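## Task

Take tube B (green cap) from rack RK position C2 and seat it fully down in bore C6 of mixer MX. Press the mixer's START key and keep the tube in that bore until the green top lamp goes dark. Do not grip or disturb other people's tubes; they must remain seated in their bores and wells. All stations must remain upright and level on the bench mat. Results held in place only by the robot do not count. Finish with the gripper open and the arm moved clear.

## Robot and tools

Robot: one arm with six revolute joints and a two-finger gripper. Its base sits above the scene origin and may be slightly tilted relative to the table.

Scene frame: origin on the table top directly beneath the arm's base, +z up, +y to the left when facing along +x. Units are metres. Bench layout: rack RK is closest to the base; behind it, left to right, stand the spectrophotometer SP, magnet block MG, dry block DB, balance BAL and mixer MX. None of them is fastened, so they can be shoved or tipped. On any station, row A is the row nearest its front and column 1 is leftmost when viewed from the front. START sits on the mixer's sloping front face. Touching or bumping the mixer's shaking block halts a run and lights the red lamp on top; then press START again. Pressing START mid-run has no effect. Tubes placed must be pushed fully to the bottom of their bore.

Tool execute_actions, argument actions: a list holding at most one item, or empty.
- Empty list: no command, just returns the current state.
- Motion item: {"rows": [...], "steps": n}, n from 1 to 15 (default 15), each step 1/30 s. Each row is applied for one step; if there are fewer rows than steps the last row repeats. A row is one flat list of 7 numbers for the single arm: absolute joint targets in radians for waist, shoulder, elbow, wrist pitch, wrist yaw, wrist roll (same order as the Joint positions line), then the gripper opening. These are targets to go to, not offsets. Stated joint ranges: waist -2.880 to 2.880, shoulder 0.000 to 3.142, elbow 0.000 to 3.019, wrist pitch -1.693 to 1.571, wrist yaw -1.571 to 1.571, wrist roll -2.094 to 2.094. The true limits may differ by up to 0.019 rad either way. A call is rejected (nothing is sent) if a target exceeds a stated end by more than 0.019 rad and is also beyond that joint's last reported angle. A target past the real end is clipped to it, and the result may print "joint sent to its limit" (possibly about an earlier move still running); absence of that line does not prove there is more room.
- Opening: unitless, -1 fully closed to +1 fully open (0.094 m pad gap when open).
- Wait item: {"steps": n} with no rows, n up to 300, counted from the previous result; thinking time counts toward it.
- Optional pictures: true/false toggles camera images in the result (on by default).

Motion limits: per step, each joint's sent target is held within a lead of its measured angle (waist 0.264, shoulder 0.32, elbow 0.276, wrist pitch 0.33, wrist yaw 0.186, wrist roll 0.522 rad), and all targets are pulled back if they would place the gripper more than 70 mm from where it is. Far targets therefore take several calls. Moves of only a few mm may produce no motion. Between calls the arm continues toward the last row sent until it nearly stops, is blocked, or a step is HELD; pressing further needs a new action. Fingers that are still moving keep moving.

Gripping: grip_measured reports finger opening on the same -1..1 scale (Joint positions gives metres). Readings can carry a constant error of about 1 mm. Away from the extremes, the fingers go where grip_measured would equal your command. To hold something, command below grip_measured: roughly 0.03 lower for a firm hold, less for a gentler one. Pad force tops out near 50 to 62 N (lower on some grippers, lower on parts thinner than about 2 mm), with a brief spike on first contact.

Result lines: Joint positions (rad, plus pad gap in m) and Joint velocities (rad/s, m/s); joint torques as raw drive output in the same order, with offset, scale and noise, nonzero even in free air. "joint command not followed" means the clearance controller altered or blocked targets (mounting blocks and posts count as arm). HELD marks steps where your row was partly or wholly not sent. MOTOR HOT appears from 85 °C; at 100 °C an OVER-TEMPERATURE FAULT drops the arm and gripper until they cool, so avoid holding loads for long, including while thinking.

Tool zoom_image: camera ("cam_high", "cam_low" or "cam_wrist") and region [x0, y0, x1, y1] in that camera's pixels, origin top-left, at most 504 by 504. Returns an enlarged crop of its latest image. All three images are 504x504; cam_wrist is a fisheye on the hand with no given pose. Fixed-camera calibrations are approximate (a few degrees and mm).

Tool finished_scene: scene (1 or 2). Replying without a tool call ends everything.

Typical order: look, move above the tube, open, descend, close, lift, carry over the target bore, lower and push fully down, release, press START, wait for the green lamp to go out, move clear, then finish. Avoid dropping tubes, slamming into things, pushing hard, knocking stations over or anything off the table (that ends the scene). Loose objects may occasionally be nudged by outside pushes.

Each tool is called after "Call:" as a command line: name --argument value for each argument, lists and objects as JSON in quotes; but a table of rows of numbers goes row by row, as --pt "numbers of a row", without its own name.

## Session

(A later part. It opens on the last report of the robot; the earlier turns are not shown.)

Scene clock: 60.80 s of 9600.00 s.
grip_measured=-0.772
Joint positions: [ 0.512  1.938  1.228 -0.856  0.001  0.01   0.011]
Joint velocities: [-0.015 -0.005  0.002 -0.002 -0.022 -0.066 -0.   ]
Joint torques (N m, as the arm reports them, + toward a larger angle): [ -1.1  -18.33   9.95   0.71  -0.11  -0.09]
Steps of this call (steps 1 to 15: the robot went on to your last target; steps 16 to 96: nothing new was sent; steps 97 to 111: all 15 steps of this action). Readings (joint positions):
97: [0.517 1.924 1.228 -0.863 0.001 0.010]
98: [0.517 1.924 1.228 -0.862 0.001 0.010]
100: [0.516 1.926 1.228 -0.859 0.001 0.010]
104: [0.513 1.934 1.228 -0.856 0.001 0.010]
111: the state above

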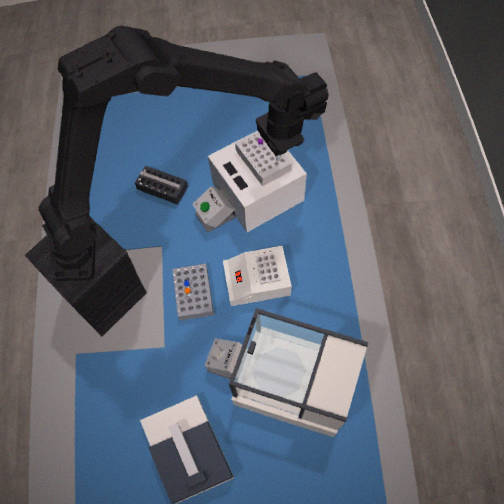

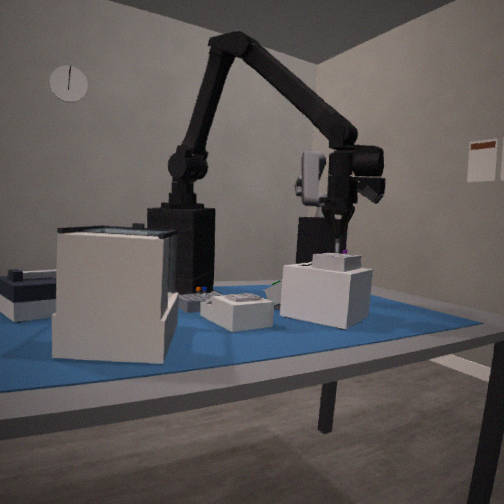

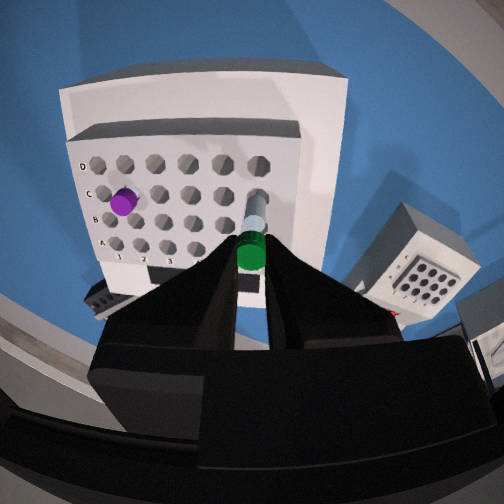

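Call:
execute_actions --actions '[{"rows":[[0.497,1.949,1.265,-0.837,0,0,-0.79],[0.497,1.952,1.265,-0.835,0,0,-0.79],[0.497,1.955,1.265,-0.833,0,0,-0.79],[0.497,1.957,1.265,-0.832,0,0,-0.79]]}]'

Call:
zoom_image --camera "cam_wrist" --region '[190,140,320,290]'

Call:
zoom_image --camera "cam_low" --region '[300,200,380,280]'

Scene clock: 64.13 s of 9600.00 s.
grip_measured=-0.772
Joint positions: [ 0.512  1.948  1.228 -0.849  0.001  0.01   0.011]
Joint velocities: [ 0.005  0.005  0.022 -0.002 -0.022 -0.022 -0.001]
Joint torques (N m, as the arm reports them, + toward a larger angle): [ -1.29 -19.08   9.98   0.69  -0.1   -0.08]
Steps of this call (steps 1 to 15: the robot went on to your last target; steps 16 to 85: nothing new was sent; steps 86 to 100: all 15 steps of this action). Readings (joint positions):
86: [0.512 1.938 1.228 -0.856 0.001 0.010]
87: [0.512 1.939 1.228 -0.855 0.001 0.010]
89: [0.512 1.940 1.228 -0.852 0.001 0.010]
93: [0.512 1.946 1.228 -0.849 0.001 0.010]
100: the state above

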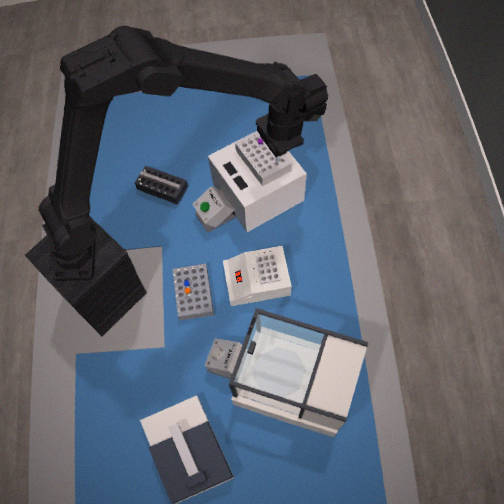

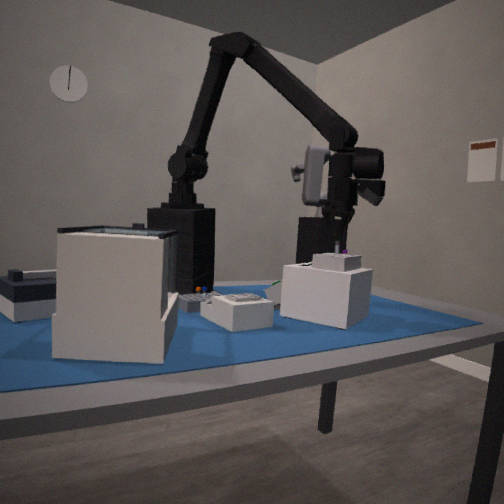

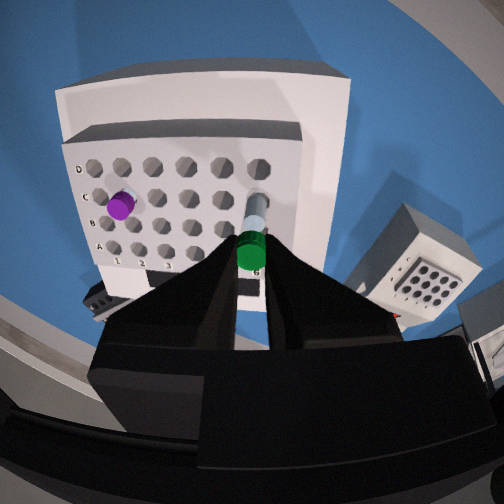

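Region (190, 140, 320, 290) of cam_wrist's 504x504 image, scaled by 3.360, with more detail than that image has; it fills the left 437 columns of this view, and the rest is white.

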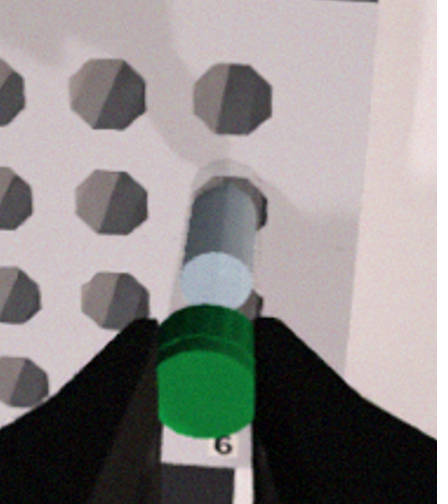

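Region (300, 200, 380, 280) of cam_low's 504x504 image, scaled by 6.300, with more detail than that image has.

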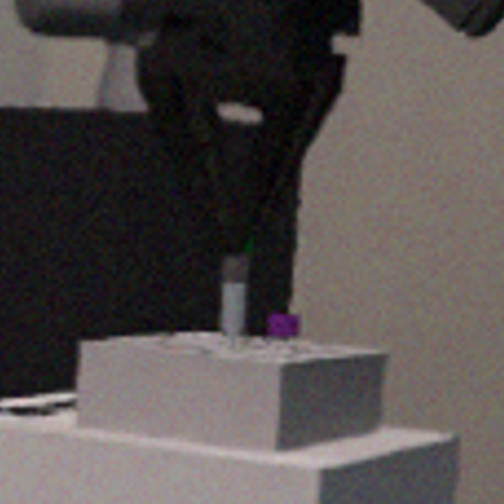

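Call:
execute_actions --actions '[{"rows":[[0.496,1.96,1.265,-0.832,0,0,-0.79],[0.495,1.962,1.265,-0.832,0,0,-0.79],[0.4945,1.964,1.265,-0.832,0,0,-0.79],[0.4945,1.966,1.265,-0.832,0,0,-0.79]]}]'

Call:
zoom_image --camera "cam_wrist" --region '[190,140,320,290]'

Scene clock: 69.27 s of 9600.00 s.
grip_measured=-0.772
Joint positions: [ 0.511  1.955  1.229 -0.849  0.001  0.01   0.011]
Joint velocities: [-0.005 -0.005  0.007 -0.012 -0.037 -0.037 -0.001]
Joint torques (N m, as the arm reports them, + toward a larger angle): [ -1.2  -18.41   9.85   0.65  -0.12  -0.09]
Steps of this call (steps 1 to 15: the robot went on to your last target; steps 16 to 139: nothing new was sent; steps 140 to 154: all 15 steps of this action). Readings (joint positions):
140: [0.512 1.949 1.228 -0.849 0.001 0.010]
141: [0.512 1.949 1.228 -0.849 0.001 0.010]
143: [0.512 1.950 1.228 -0.849 0.001 0.010]
147: [0.511 1.955 1.228 -0.849 0.001 0.010]
154: the state above

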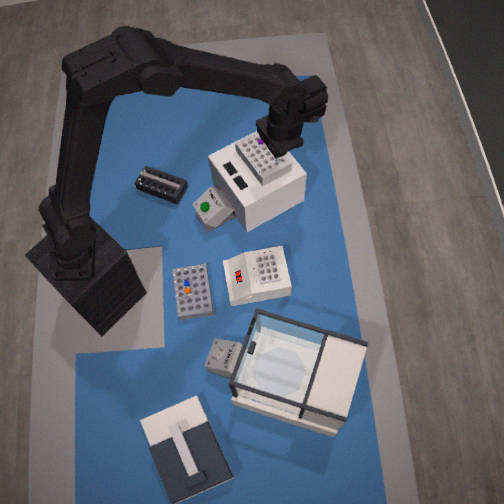

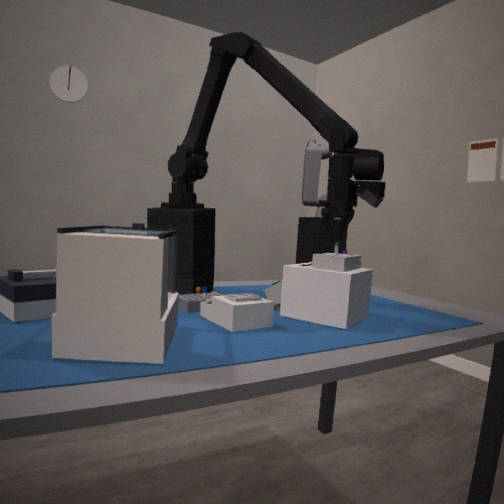

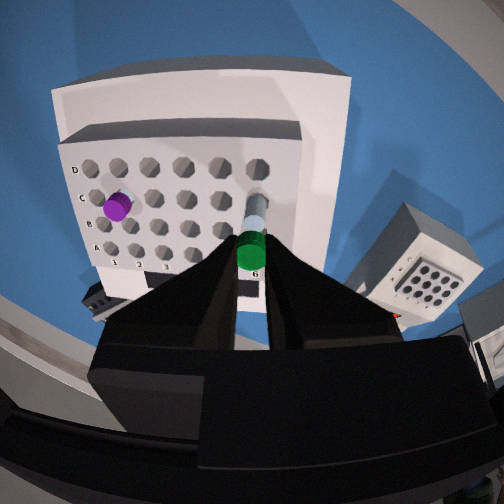

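Region (190, 140, 320, 290) of cam_wrist's 504x504 image, scaled by 3.360, with more detail than that image has; it fills the left 437 columns of this view, and the rest is white.

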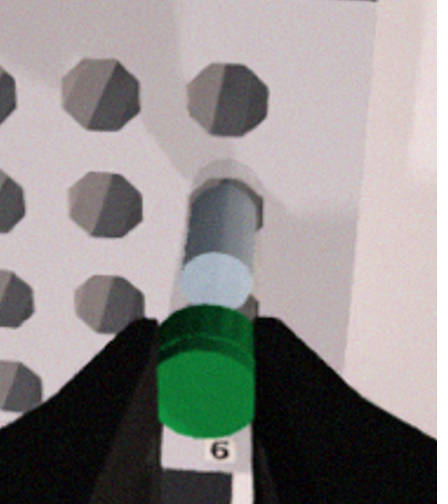

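Call:
execute_actions --actions '[{"rows":[[0.4945,1.955,1.265,-0.845,0,0,-0.79],[0.4945,1.955,1.265,-0.855,0,0,-0.79],[0.4945,1.955,1.265,-0.865,0,0,-0.79],[0.4945,1.955,1.265,-0.87,0,0,-0.79],[0.4945,1.955,1.265,-0.874,0,0,-0.79]]}]'

Call:
zoom_image --camera "cam_wrist" --region '[190,140,320,290]'

Scene clock: 72.17 s of 9600.00 s.
grip_measured=-0.772
Joint positions: [ 0.511  1.955  1.229 -0.858  0.001  0.01   0.011]
Joint velocities: [ 0.005 -0.005  0.007 -0.002 -0.022 -0.037 -0.   ]
Joint torques (N m, as the arm reports them, + toward a larger angle): [ -1.16 -19.46   9.92  -0.43  -0.1   -0.07]
Steps of this call (steps 1 to 15: the robot went on to your last target; steps 16 to 72: nothing new was sent; steps 73 to 87: all 15 steps of this action). Readings (joint positions):
73: [0.511 1.955 1.229 -0.849 0.001 0.010]
74: [0.511 1.955 1.229 -0.849 0.001 0.010]
76: [0.511 1.955 1.229 -0.851 0.001 0.010]
80: [0.511 1.955 1.229 -0.857 0.001 0.010]
87: the state above

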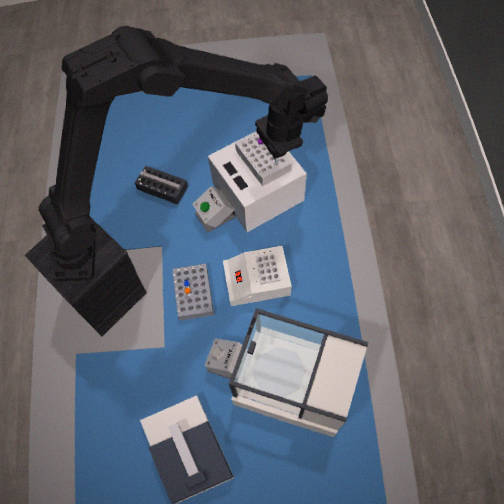

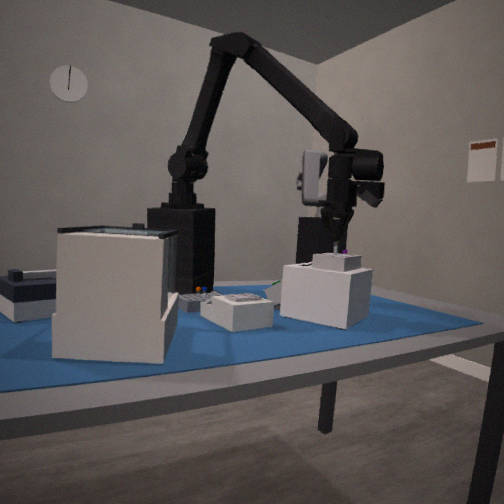

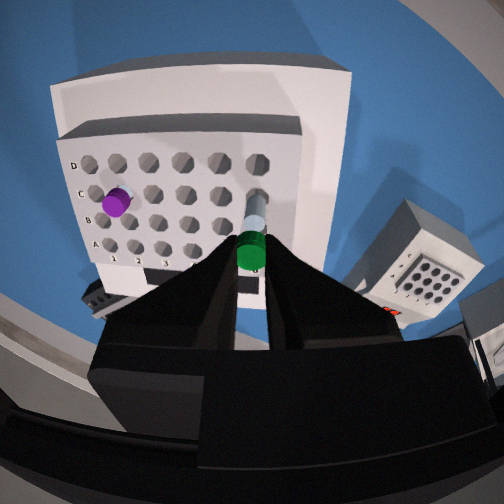

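Region (190, 140, 320, 290) of cam_wrist's 504x504 image, scaled by 3.360, with more detail than that image has; it fills the left 437 columns of this view, and the rest is white.

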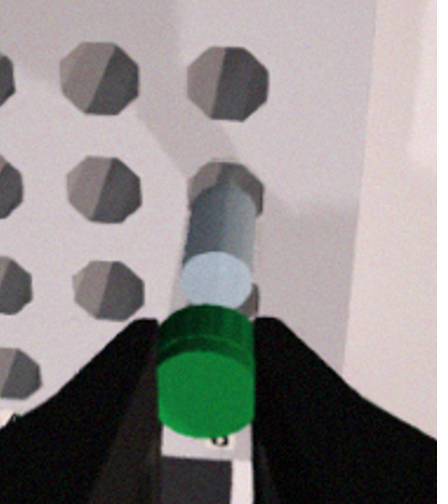

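Call:
execute_actions --actions '[{"rows":[[0.4945,1.962,1.265,-0.87,0,0,-0.79],[0.4945,1.966,1.265,-0.865,0,0,-0.79],[0.4945,1.969,1.265,-0.86,0,0,-0.79],[0.4945,1.972,1.265,-0.855,0,0,-0.79],[0.4945,1.975,1.265,-0.85,0,0,-0.79],[0.4945,1.978,1.265,-0.845,0,0,-0.79],[0.4945,1.981,1.265,-0.84,0,0,-0.79]]}]'

Call:
zoom_image --camera "cam_wrist" --region '[190,140,320,290]'

Scene clock: 75.03 s of 9600.00 s.
grip_measured=-0.773
Joint positions: [ 0.511  1.957  1.23  -0.858  0.001  0.01   0.011]
Joint velocities: [ 0.015 -0.005 -0.012 -0.007  0.022 -0.066 -0.   ]
Joint torques (N m, as the arm reports them, + toward a larger angle): [ -1.26 -17.16   9.72   0.74  -0.11  -0.09]
Steps of this call (steps 1 to 15: the robot went on to your last target; steps 16 to 71: nothing new was sent; steps 72 to 86: all 15 steps of this action). Readings (joint positions):
72: [0.511 1.955 1.229 -0.858 0.001 0.010]
73: [0.511 1.955 1.229 -0.858 0.001 0.010]
75: [0.511 1.955 1.229 -0.858 0.001 0.010]
79: [0.511 1.956 1.229 -0.858 0.001 0.010]
86: the state above

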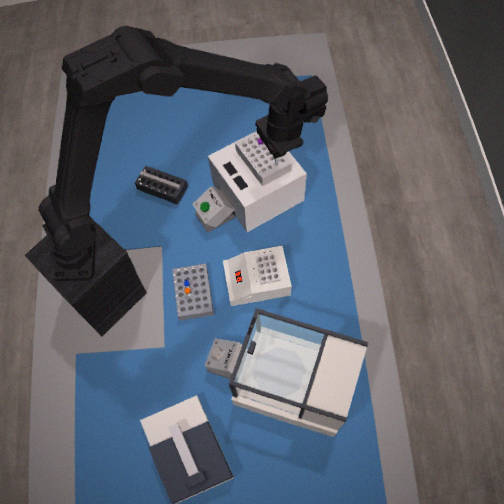

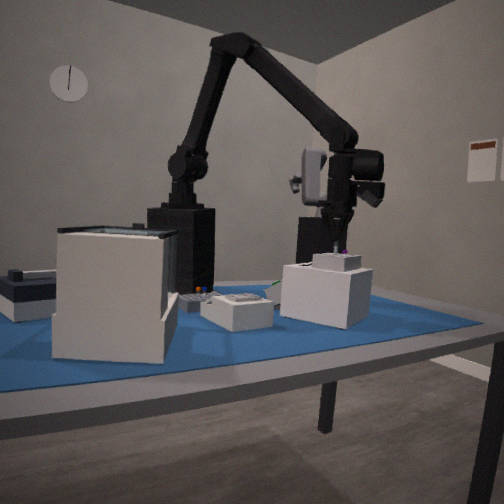

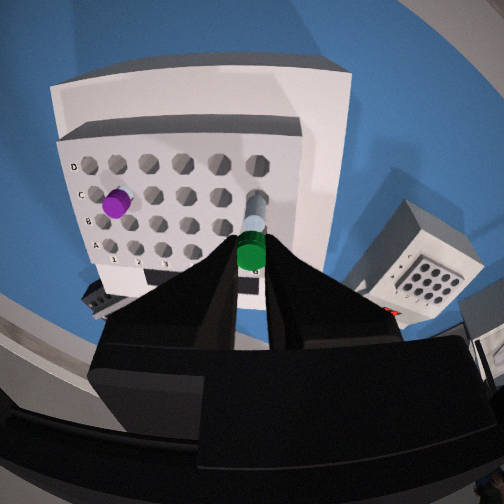

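Region (190, 140, 320, 290) of cam_wrist's 504x504 image, scaled by 3.360, with more detail than that image has; it fills the left 437 columns of this view, and the rest is white.

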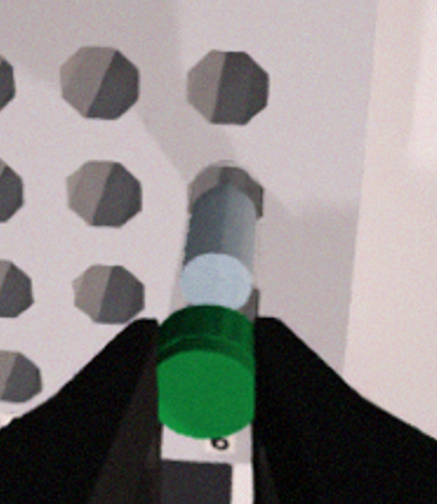

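Call:
execute_actions --actions '[{"rows":[[0.4945,1.96,1.265,-0.855,0,0,-0.79],[0.4945,1.96,1.265,-0.865,0,0,-0.79],[0.4945,1.96,1.265,-0.873,0,0,-0.79],[0.4945,1.96,1.265,-0.877,0,0,-0.79],[0.4945,1.96,1.265,-0.88,0,0,-0.79],[0.4945,1.96,1.265,-0.88,0,0,-0.79],[0.4945,1.96,1.265,-0.88,0,0,-0.79],[0.4945,1.964,1.265,-0.88,0,0,-0.79],[0.4945,1.968,1.265,-0.87,0,0,-0.79],[0.4945,1.972,1.265,-0.865,0,0,-0.79],[0.4945,1.976,1.265,-0.865,0,0,-0.79],[0.4945,1.98,1.265,-0.865,0,0,-0.79]]}]' --pictures false

Call:
execute_actions --actions '[{"steps":10}]'

Call:
zoom_image --camera "cam_wrist" --region '[190,140,320,290]'

Scene clock: 83.30 s of 9600.00 s.
grip_measured=-0.773
Joint positions: [ 0.511  1.957  1.231 -0.863  0.001  0.01   0.011]
Joint velocities: [ 0.005  0.005 -0.002  0.007  0.022 -0.037 -0.   ]
Joint torques (N m, as the arm reports them, + toward a larger angle): [ -1.4  -17.22   9.53   0.08  -0.11  -0.08]
Steps of this call (steps 1 to 15: the robot went on to your last target; steps 16 to 233: nothing new was sent; steps 234 to 248: all 15 steps of this action). Readings (joint positions):
234: [0.511 1.957 1.230 -0.858 0.001 0.010]
235: [0.511 1.957 1.230 -0.858 0.001 0.010]
237: [0.511 1.957 1.230 -0.860 0.001 0.010]
241: [0.511 1.957 1.230 -0.863 0.001 0.010]
248: the state above

Scene clock: 83.63 s of 9600.00 s.
grip_measured=-0.773
Joint positions: [ 0.511  1.957  1.232 -0.863  0.001  0.01   0.011]
Joint velocities: [-0.015 -0.005  0.007 -0.002 -0.007  0.007 -0.001]
Joint torques (N m, as the arm reports them, + toward a larger angle): [ -1.44 -17.4    9.71   0.01  -0.11  -0.07]
Steps of this call (steps 1 to 10: the robot went on to your last target). Readings (joint positions):
1: [0.511 1.957 1.232 -0.863 0.001 0.010]
2: [0.511 1.957 1.232 -0.863 0.001 0.010]
4: [0.511 1.957 1.232 -0.863 0.001 0.010]
8: [0.511 1.957 1.232 -0.863 0.001 0.010]
10: the state above

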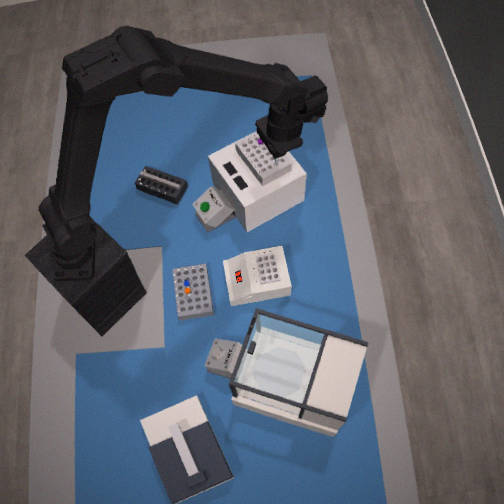

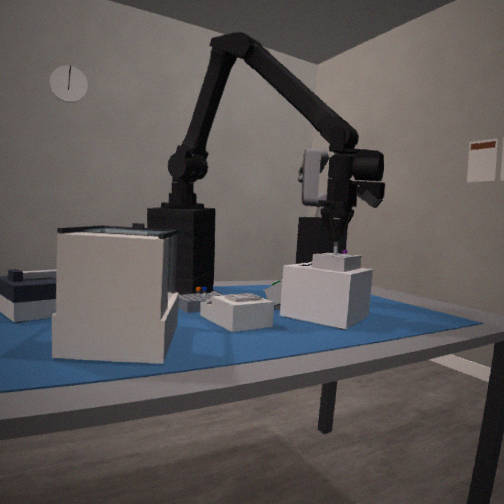

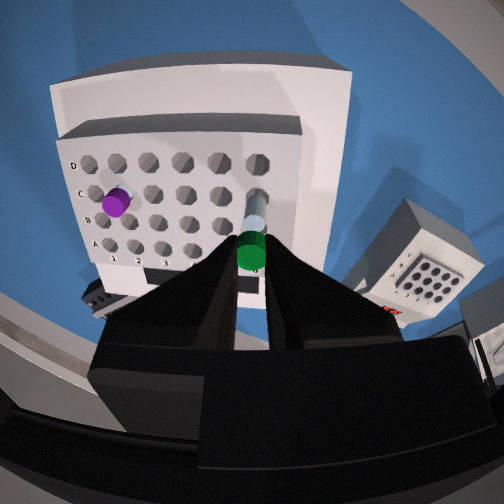

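Region (190, 140, 320, 290) of cam_wrist's 504x504 image, scaled by 3.360, with more detail than that image has; it fills the left 437 columns of this view, and the rest is white.

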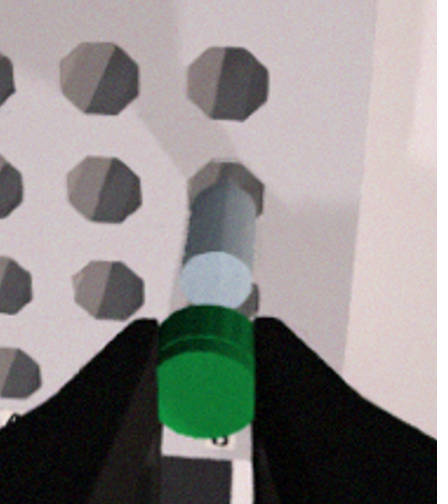

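Call:
execute_actions --actions '[{"rows":[[0.4945,1.96,1.26,-0.87,0,0,-0.79],[0.4945,1.955,1.255,-0.878,0,0,-0.79],[0.4945,1.955,1.25,-0.882,0,0,-0.79],[0.4945,1.955,1.245,-0.885,0,0,-0.79],[0.4945,1.955,1.245,-0.885,0,0,-0.79],[0.4945,1.955,1.245,-0.885,0,0,-0.79],[0.4945,1.955,1.245,-0.885,0,0,-0.79],[0.4945,1.96,1.245,-0.885,0,0,-0.79],[0.4945,1.965,1.245,-0.87,0,0,-0.79],[0.4945,1.97,1.245,-0.87,0,0,-0.79],[0.4945,1.974,1.245,-0.87,0,0,-0.79],[0.4945,1.978,1.245,-0.87,0,0,-0.79]]}]' --pictures false

Call:
execute_actions --actions '[{"steps":10}]'

Call:
zoom_image --camera "cam_wrist" --region '[190,140,320,290]'

Scene clock: 95.27 s of 9600.00 s.
grip_measured=-0.773
Joint positions: [ 0.511  1.964  1.232 -0.869  0.001  0.01   0.011]
Joint velocities: [-0.005  0.024  0.007 -0.012  0.051  0.051 -0.001]
Joint torques (N m, as the arm reports them, + toward a larger angle): [ -1.51 -18.56   7.95  -0.06  -0.11  -0.09]
Steps of this call (steps 1 to 15: the robot went on to your last target; steps 16 to 334: nothing new was sent; steps 335 to 349: all 15 steps of this action). Readings (joint positions):
335: [0.511 1.957 1.232 -0.863 0.001 0.010]
336: [0.511 1.957 1.232 -0.863 0.001 0.010]
338: [0.511 1.957 1.232 -0.865 0.001 0.010]
342: [0.511 1.957 1.232 -0.869 0.001 0.010]
349: the state above

Scene clock: 95.60 s of 9600.00 s.
grip_measured=-0.773
Joint positions: [ 0.511  1.965  1.232 -0.869  0.001  0.01   0.011]
Joint velocities: [ 0.015  0.005  0.002 -0.007  0.022 -0.037 -0.001]
Joint torques (N m, as the arm reports them, + toward a larger angle): [ -1.15 -18.38   7.89   0.05  -0.12  -0.08]
Steps of this call (steps 1 to 10: the robot went on to your last target). Readings (joint positions):
1: [0.511 1.965 1.232 -0.869 0.001 0.010]
2: [0.511 1.965 1.232 -0.869 0.001 0.010]
4: [0.511 1.965 1.232 -0.869 0.001 0.010]
8: [0.511 1.965 1.232 -0.869 0.001 0.010]
10: the state above

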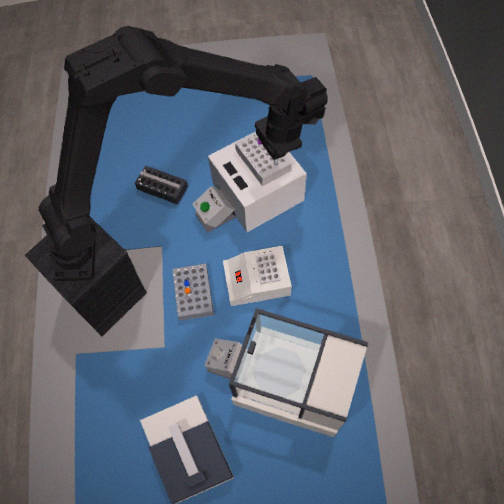

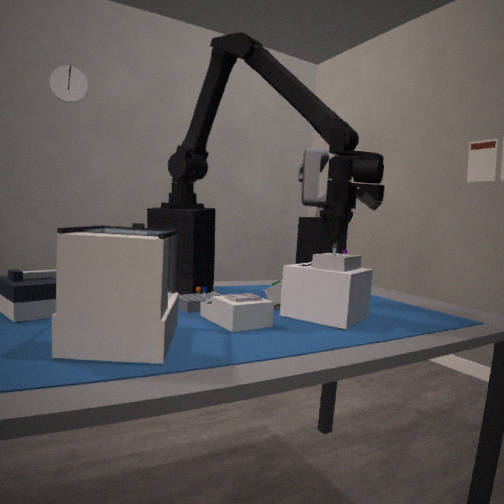

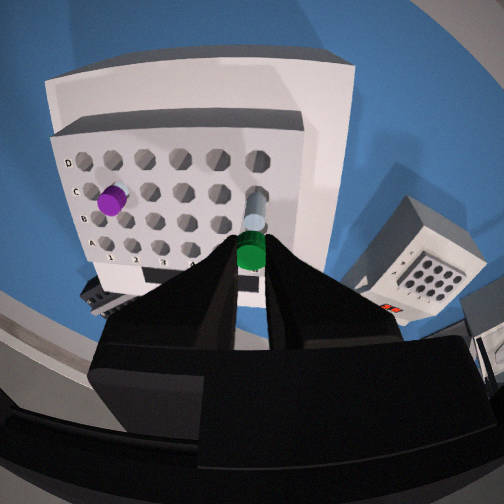

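Region (190, 140, 320, 290) of cam_wrist's 504x504 image, scaled by 3.360, with more detail than that image has; it fills the left 437 columns of this view, and the rest is white.

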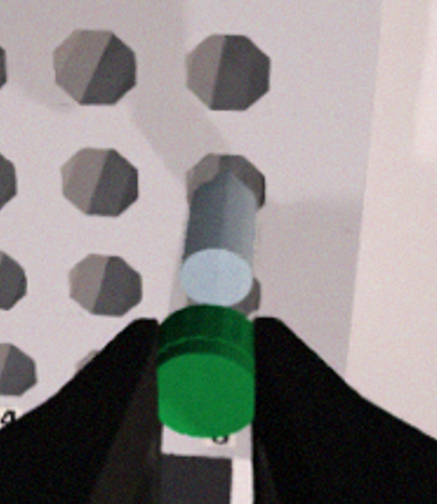

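Call:
execute_actions --actions '[{"rows":[[0.4945,1.98,1.245,-0.86,0,0,-0.79],[0.4945,1.982,1.245,-0.852,0,0,-0.79],[0.4945,1.984,1.245,-0.848,0,0,-0.79],[0.4945,1.986,1.245,-0.845,0,0,-0.79],[0.4945,1.989,1.245,-0.842,0,0,-0.79],[0.4945,1.992,1.245,-0.839,0,0,-0.79],[0.4945,1.995,1.245,-0.836,0,0,-0.79],[0.4945,1.998,1.245,-0.833,0,0,-0.79],[0.4945,2.001,1.245,-0.83,0,0,-0.79],[0.4945,2.004,1.245,-0.827,0,0,-0.79]]}]'

Call:
zoom_image --camera "cam_wrist" --region '[190,140,320,290]'

Scene clock: 99.03 s of 9600.00 s.
grip_measured=-0.773
Joint positions: [ 0.509  1.995  1.232 -0.839  0.001  0.01   0.011]
Joint velocities: [-0.005 -0.005 -0.012  0.007  0.081 -0.037 -0.   ]
Joint torques (N m, as the arm reports them, + toward a larger angle): [ -1.16 -19.27   7.78   0.37  -0.11  -0.09]
Steps of this call (steps 1 to 15: the robot went on to your last target; steps 16 to 88: nothing new was sent; steps 89 to 103: all 15 steps of this action). Readings (joint positions):
89: [0.511 1.965 1.232 -0.869 0.001 0.010]
90: [0.511 1.965 1.232 -0.867 0.001 0.010]
92: [0.511 1.967 1.232 -0.862 0.001 0.010]
96: [0.511 1.977 1.232 -0.854 0.001 0.010]
103: the state above

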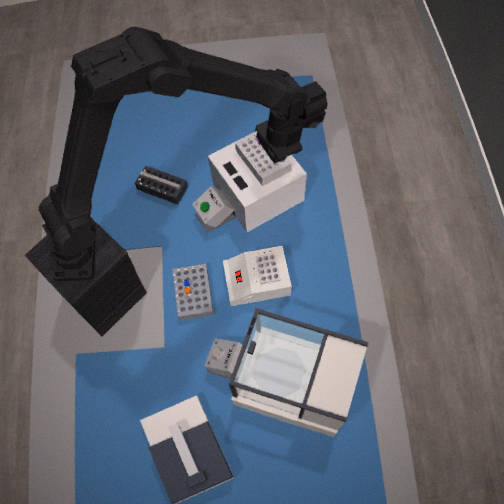

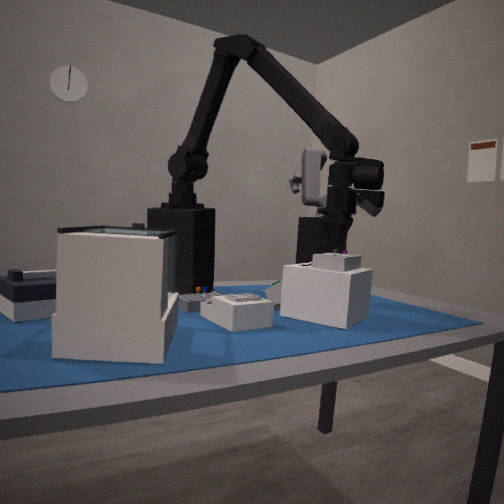

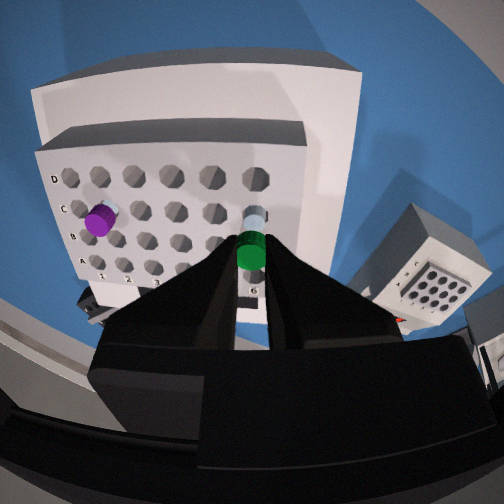

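Region (190, 140, 320, 290) of cam_wrist's 504x504 image, scaled by 3.360, with more detail than that image has; it fills the left 437 columns of this view, and the rest is white.

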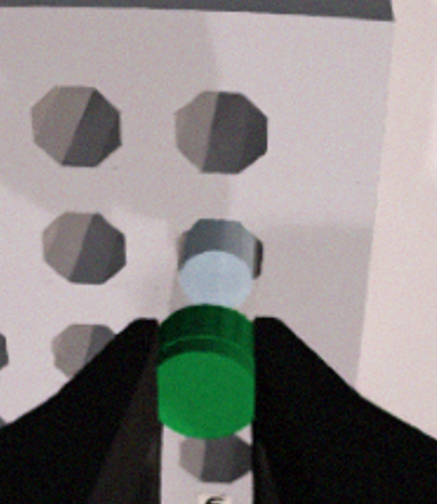

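Call:
execute_actions --actions '[{"rows":[[0.4945,2.007,1.245,-0.825,0,0,-0.79],[0.4945,2.01,1.245,-0.823,0,0,-0.79],[0.4945,2.013,1.245,-0.821,0,0,-0.79],[0.4945,2.016,1.245,-0.819,0,0,-0.79],[0.4945,2.019,1.245,-0.817,0,0,-0.79],[0.4945,2.022,1.245,-0.815,0,0,-0.79],[0.4945,2.025,1.245,-0.813,0,0,-0.79],[0.4945,2.028,1.245,-0.811,0,0,-0.79],[0.4945,2.031,1.245,-0.809,0,0,-0.79],[0.4945,2.034,1.245,-0.807,0,0,-0.79],[0.4945,2.037,1.245,-0.806,0,0,-0.79],[0.4945,2.04,1.245,-0.805,0,0,-0.79]]}]' --pictures false

Call:
execute_actions --actions '[{"rows":[[0.4945,2.043,1.245,-0.805,0,0,-0.79],[0.4945,2.046,1.245,-0.805,0,0,-0.79],[0.4945,2.05,1.245,-0.805,0,0,-0.79]]}]'

Call:
zoom_image --camera "cam_low" --region '[300,200,380,280]'

Scene clock: 102.70 s of 9600.00 s.
grip_measured=-0.773
Joint positions: [ 0.508  2.024  1.232 -0.815  0.001  0.01   0.011]
Joint velocities: [-0.015  0.005 -0.012  0.002  0.066  0.037  0.001]
Joint torques (N m, as the arm reports them, + toward a larger angle): [ -0.17 -18.24   7.59   0.38  -0.14  -0.09]
Steps of this call (steps 1 to 15: the robot went on to your last target; steps 16 to 95: nothing new was sent; steps 96 to 110: all 15 steps of this action). Readings (joint positions):
96: [0.509 1.995 1.232 -0.839 0.001 0.010]
97: [0.509 1.996 1.232 -0.838 0.001 0.010]
99: [0.509 1.997 1.232 -0.836 0.001 0.010]
103: [0.509 2.006 1.232 -0.829 0.001 0.010]
110: the state above

Scene clock: 103.20 s of 9600.00 s.
grip_measured=-0.773
Joint positions: [ 0.508  2.024  1.232 -0.815  0.001  0.01   0.011]
Joint velocities: [-0.005  0.015 -0.027 -0.002  0.007 -0.037  0.002]
Joint torques (N m, as the arm reports them, + toward a larger angle): [ -0.76 -17.4    7.58   0.35  -0.12  -0.09]
Steps of this call (steps 1 to 15: all 15 steps of this action). Readings (joint positions):
1: [0.508 2.024 1.232 -0.815 0.001 0.010]
2: [0.508 2.024 1.232 -0.815 0.001 0.010]
4: [0.508 2.024 1.232 -0.815 0.001 0.010]
8: [0.508 2.024 1.232 -0.815 0.001 0.010]
15: the state above

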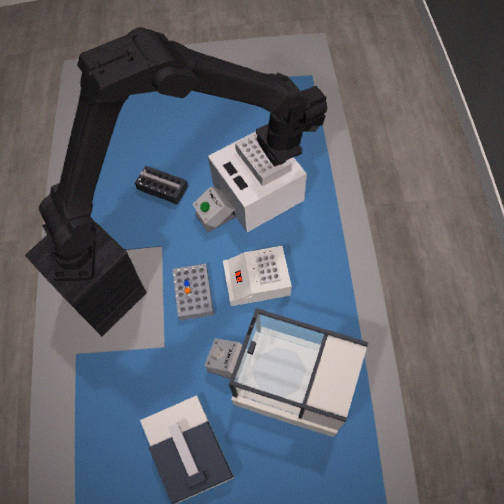

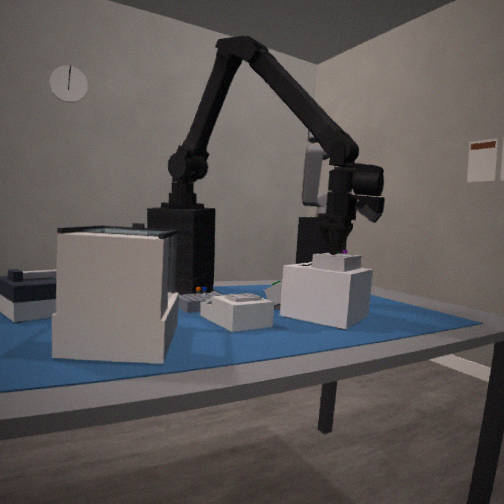

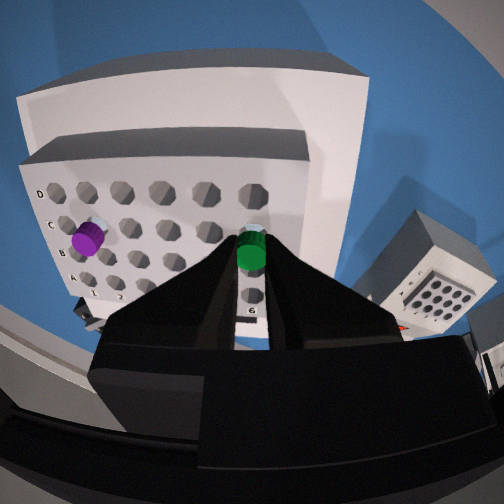

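Region (300, 200, 380, 280) of cam_low's 504x504 image, scaled by 6.300, with more detail than that image has.

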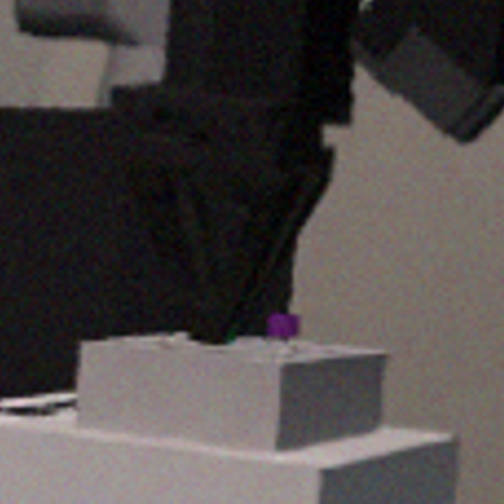

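Call:
execute_actions --actions '[{"rows":[[0.505,2.04,1.245,-0.81,0,0,-0.76],[0.505,2.03,1.245,-0.815,0,0,-0.72],[0.505,2.024,1.245,-0.815,0,0,-0.66],[0.505,2.02,1.245,-0.815,0,0,-0.6],[0.505,2.015,1.245,-0.82,0,0,-0.6],[0.505,2.01,1.245,-0.83,0,0,-0.6],[0.505,2.0,1.245,-0.84,0,0,-0.6],[0.505,1.99,1.245,-0.85,0,0,-0.6],[0.505,1.98,1.245,-0.86,0,0,-0.6],[0.505,1.965,1.245,-0.875,0,0,-0.6],[0.505,1.95,1.245,-0.89,0,0,-0.6],[0.505,1.93,1.24,-0.905,0,0,-0.6],[0.505,1.91,1.235,-0.92,0,0,-0.6],[0.505,1.885,1.225,-0.935,0,0,-0.6],[0.505,1.86,1.21,-0.945,0,0,-0.6]]}]' --pictures false

Call:
execute_actions --actions '[{"rows":[[0.51,1.83,1.19,-0.95,0,0,-0.65],[0.517,1.795,1.165,-0.955,0,0,-0.7],[0.524,1.76,1.135,-0.96,0,0,-0.75],[0.531,1.725,1.105,-0.965,0,0,-0.8],[0.538,1.69,1.075,-0.97,0,0,-0.85],[0.545,1.655,1.045,-0.97,0,0,-0.9],[0.552,1.62,1.01,-0.97,0,0,-0.95],[0.559,1.585,0.975,-0.965,0,0,-1],[0.566,1.55,0.94,-0.96,0,0,-1],[0.573,1.52,0.905,-0.95,0,0,-1],[0.58,1.49,0.87,-0.935,0,0,-1],[0.587,1.465,0.835,-0.915,0,0,-1],[0.594,1.44,0.8,-0.89,0,0,-1],[0.601,1.42,0.76,-0.86,0,0,-1],[0.608,1.41,0.72,-0.825,0,0,-1]]}]'

Call:
execute_actions --actions '[{"rows":[[0.615,1.4,0.68,-0.785,0,0,-1],[0.617,1.4,0.64,-0.74,0,0,-1],[0.617,1.4,0.6,-0.69,0,0,-1],[0.617,1.405,0.565,-0.64,0,0,-1],[0.617,1.41,0.53,-0.59,0,0,-1],[0.617,1.42,0.5,-0.54,0,0,-1],[0.617,1.43,0.47,-0.49,0,0,-1],[0.617,1.44,0.445,-0.44,0,0,-1],[0.617,1.45,0.42,-0.39,0,0,-1],[0.617,1.46,0.395,-0.34,0,0,-1],[0.617,1.47,0.375,-0.29,0,0,-1],[0.617,1.48,0.355,-0.24,0,0,-1],[0.617,1.495,0.34,-0.19,0,0,-1],[0.617,1.51,0.325,-0.14,0,0,-1],[0.617,1.525,0.315,-0.09,0,0,-1]]}]' --pictures false

Call:
execute_actions --actions '[{"rows":[[0.617,1.545,0.31,-0.04,0,0,-1],[0.617,1.565,0.305,0.01,0,0,-1],[0.617,1.585,0.3,0.06,0,0,-1],[0.617,1.605,0.298,0.11,0,0,-1],[0.617,1.625,0.296,0.155,0,0,-1],[0.617,1.645,0.294,0.2,0,0,-1],[0.617,1.665,0.292,0.245,0,0,-1],[0.617,1.685,0.291,0.29,0,0,-1],[0.617,1.705,0.29,0.33,0,0,-1],[0.617,1.72,0.29,0.36,0,0,-1],[0.617,1.73,0.29,0.385,0,0,-1]]}]' --pictures false

Call:
execute_actions --actions '[{"steps":10}]'

Scene clock: 114.30 s of 9600.00 s.
grip_measured=-0.602
Joint positions: [ 0.508  1.949  1.222 -0.905  0.001  0.01   0.019]
Joint velocities: [-0.005 -0.708 -0.203 -0.335  0.007 -0.081 -0.   ]
Joint torques (N m, as the arm reports them, + toward a larger angle): [ -0.06 -24.1    6.76  -0.42  -0.13  -0.09]
Steps of this call (steps 1 to 15: the robot went on to your last target; steps 16 to 318: nothing new was sent; steps 319 to 333: all 15 steps of this action). Readings (joint positions):
319: [0.508 2.024 1.232 -0.815 0.001 0.010]
320: [0.508 2.024 1.232 -0.815 0.001 0.010]
322: [0.508 2.024 1.232 -0.815 0.001 0.010]
326: [0.508 2.021 1.232 -0.821 0.001 0.010]
333: the state above

Scene clock: 114.80 s of 9600.00 s.
grip_measured=-0.981
Joint positions: [ 0.585  1.427  0.787 -0.894  0.001  0.01   0.001]
Joint velocities: [ 0.22  -0.562 -1.092  0.755 -0.081  0.037 -0.   ]
Joint torques (N m, as the arm reports them, + toward a larger angle): [ 0.48 -9.53  7.57  0.69 -0.12 -0.08]
Steps of this call (steps 1 to 15: all 15 steps of this action). Readings (joint positions):
1: [0.508 1.923 1.212 -0.915 0.001 0.010]
2: [0.508 1.891 1.197 -0.922 0.001 0.010]
4: [0.508 1.816 1.155 -0.933 0.001 0.010]
8: [0.521 1.647 1.038 -0.948 0.001 0.010]
15: the state above

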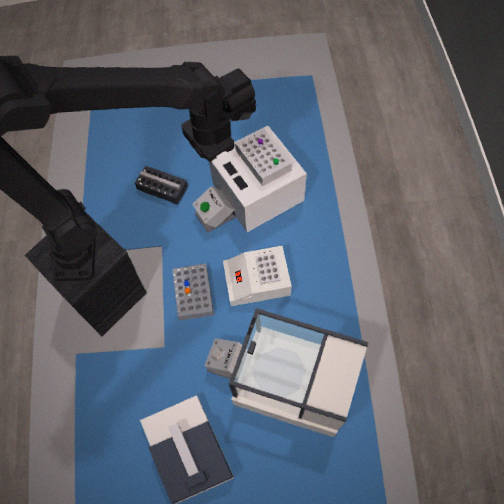

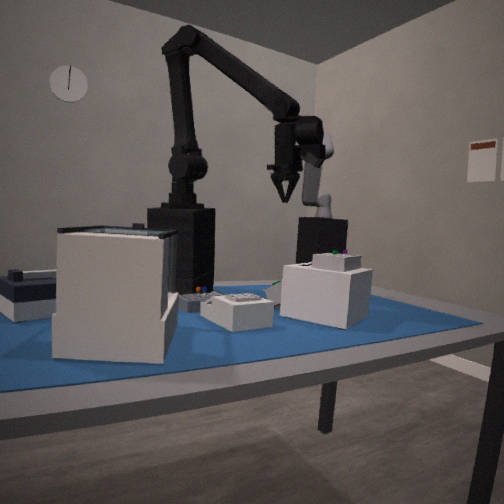

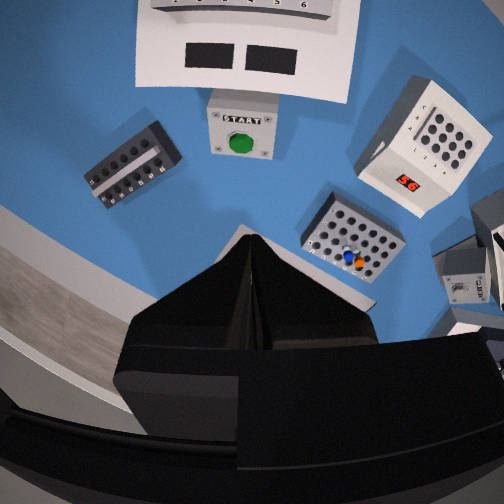

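Scene clock: 115.30 s of 9600.00 s.
grip_measured=-0.981
Joint positions: [ 0.606  1.496  0.329 -0.209  0.001  0.01   0.001]
Joint velocities: [-0.005  0.376 -0.398  1.399 -0.037  0.037 -0.001]
Joint torques (N m, as the arm reports them, + toward a larger angle): [ 0.24 -7.4   5.17  0.98 -0.13 -0.09]
Steps of this call (steps 1 to 15: all 15 steps of this action). Readings (joint positions):
1: [0.593 1.410 0.748 -0.864 0.001 0.010]
2: [0.599 1.400 0.708 -0.829 0.001 0.010]
4: [0.606 1.394 0.628 -0.744 0.001 0.010]
8: [0.606 1.415 0.482 -0.555 0.001 0.010]
15: the state above

Scene clock: 115.80 s of 9600.00 s.
grip_measured=-0.981
Joint positions: [0.606 1.73  0.295 0.354 0.001 0.01  0.001]
Joint velocities: [ 0.005  0.005 -0.022  0.085  0.037  0.007 -0.   ]
Joint torques (N m, as the arm reports them, + toward a larger angle): [ 0.49 -9.65  2.31  1.62 -0.13 -0.1 ]
Steps of this call (steps 1 to 15: all 15 steps of this action). Readings (joint positions):
1: [0.606 1.510 0.317 -0.159 0.001 0.010]
2: [0.606 1.527 0.308 -0.110 0.001 0.010]
4: [0.606 1.565 0.299 -0.009 0.001 0.010]
8: [0.606 1.646 0.297 0.182 0.001 0.010]
15: the state above

Scene clock: 116.13 s of 9600.00 s.
grip_measured=-0.981
Joint positions: [0.606 1.73  0.294 0.361 0.001 0.01  0.001]
Joint velocities: [-0.015  0.005 -0.007 -0.012 -0.037  0.007  0.   ]
Joint torques (N m, as the arm reports them, + toward a larger angle): [  0.46 -10.08   2.27   1.77  -0.12  -0.09]
Steps of this call (steps 1 to 10: the robot went on to your last target). Readings (joint positions):
1: [0.606 1.730 0.294 0.357 0.001 0.010]
2: [0.606 1.730 0.294 0.359 0.001 0.010]
4: [0.606 1.730 0.294 0.360 0.001 0.010]
8: [0.606 1.730 0.294 0.361 0.001 0.010]
10: the state above

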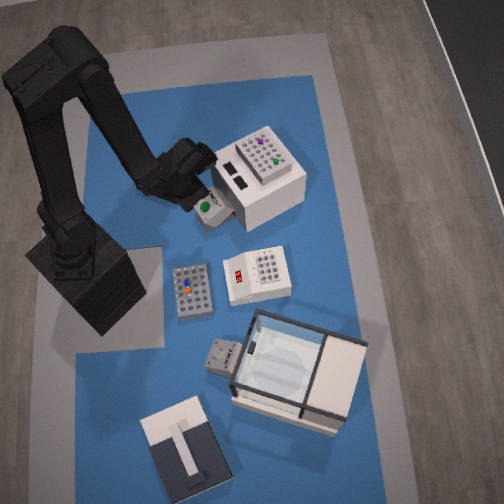

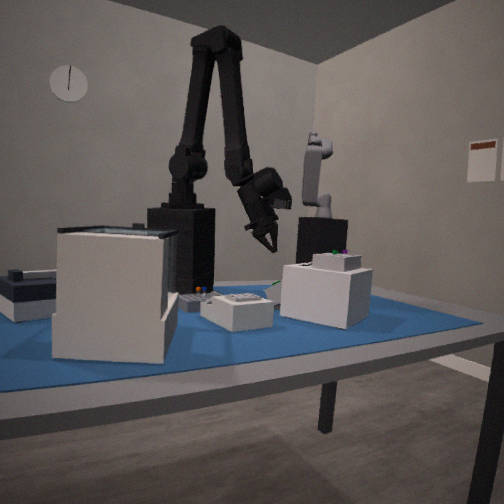

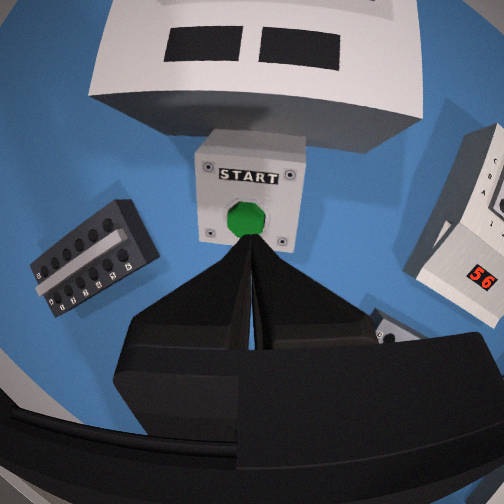

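Call:
execute_actions --actions '[{"rows":[[0.619,1.75,0.295,0.4,0,0,-1],[0.621,1.775,0.298,0.42,0,0,-1],[0.623,1.805,0.302,0.445,0,0,-1],[0.625,1.835,0.307,0.47,0,0,-1],[0.625,1.865,0.312,0.495,0,0,-1],[0.625,1.895,0.318,0.52,0,0,-1],[0.625,1.925,0.324,0.545,0,0,-1],[0.625,1.955,0.33,0.57,0,0,-1],[0.625,1.985,0.337,0.595,0,0,-1],[0.625,2.015,0.344,0.617,0,0,-1],[0.625,2.04,0.351,0.637,0,0,-1],[0.625,2.06,0.357,0.652,0,0,-1],[0.625,2.075,0.362,0.662,0,0,-1]]}]' --pictures false

Call:
execute_actions --actions '[{"steps":10}]'

Call:
zoom_image --camera "cam_low" --region '[250,220,380,310]'

Scene clock: 120.67 s of 9600.00 s.
grip_measured=-0.981
Joint positions: [0.608 2.077 0.356 0.625 0.001 0.01  0.001]
Joint velocities: [ 0.005  0.239  0.085  0.154  0.037  0.037 -0.   ]
Joint torques (N m, as the arm reports them, + toward a larger angle): [  1.01 -14.3    0.07   1.77  -0.12  -0.09]
Steps of this call (steps 1 to 15: the robot went on to your last target; steps 16 to 121: nothing new was sent; steps 122 to 136: all 15 steps of this action). Readings (joint positions):
122: [0.606 1.731 0.294 0.364 0.001 0.010]
123: [0.606 1.736 0.294 0.374 0.001 0.010]
125: [0.607 1.766 0.294 0.411 0.001 0.010]
129: [0.608 1.891 0.308 0.502 0.001 0.010]
136: the state above

Scene clock: 121.00 s of 9600.00 s.
grip_measured=-0.981
Joint positions: [0.608 2.082 0.358 0.638 0.001 0.01  0.001]
Joint velocities: [ 0.005 -0.015  0.007 -0.002  0.022  0.007  0.   ]
Joint torques (N m, as the arm reports them, + toward a larger angle): [  1.07 -12.94   0.38   1.78  -0.13  -0.09]
Steps of this call (steps 1 to 10: the robot went on to your last target). Readings (joint positions):
1: [0.608 2.082 0.358 0.629 0.001 0.010]
2: [0.608 2.082 0.358 0.632 0.001 0.010]
4: [0.608 2.082 0.358 0.636 0.001 0.010]
8: [0.608 2.082 0.358 0.638 0.001 0.010]
10: the state above

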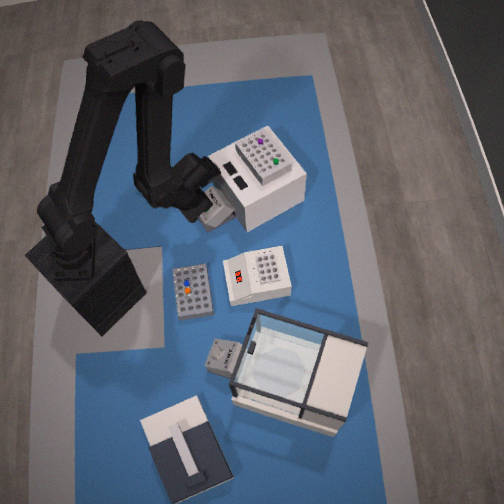

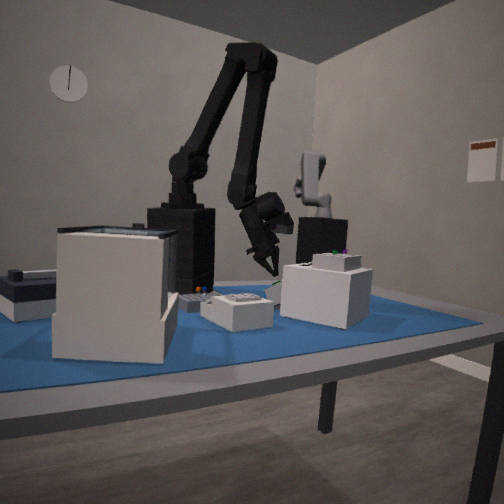

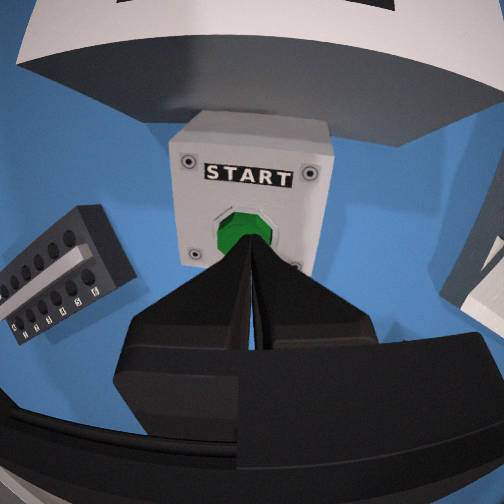

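Region (250, 220, 380, 310) of cam_low's 504x504 image, scaled by 3.877, with more detail than that image has; it fills the top 349 rows of this view, and the rest is white.

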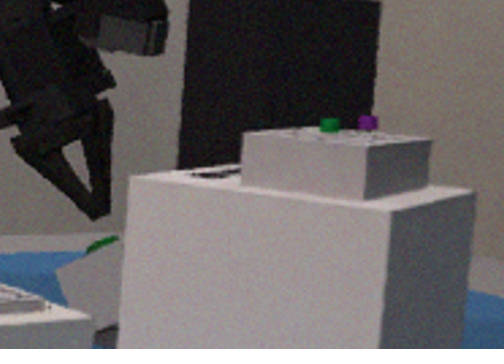

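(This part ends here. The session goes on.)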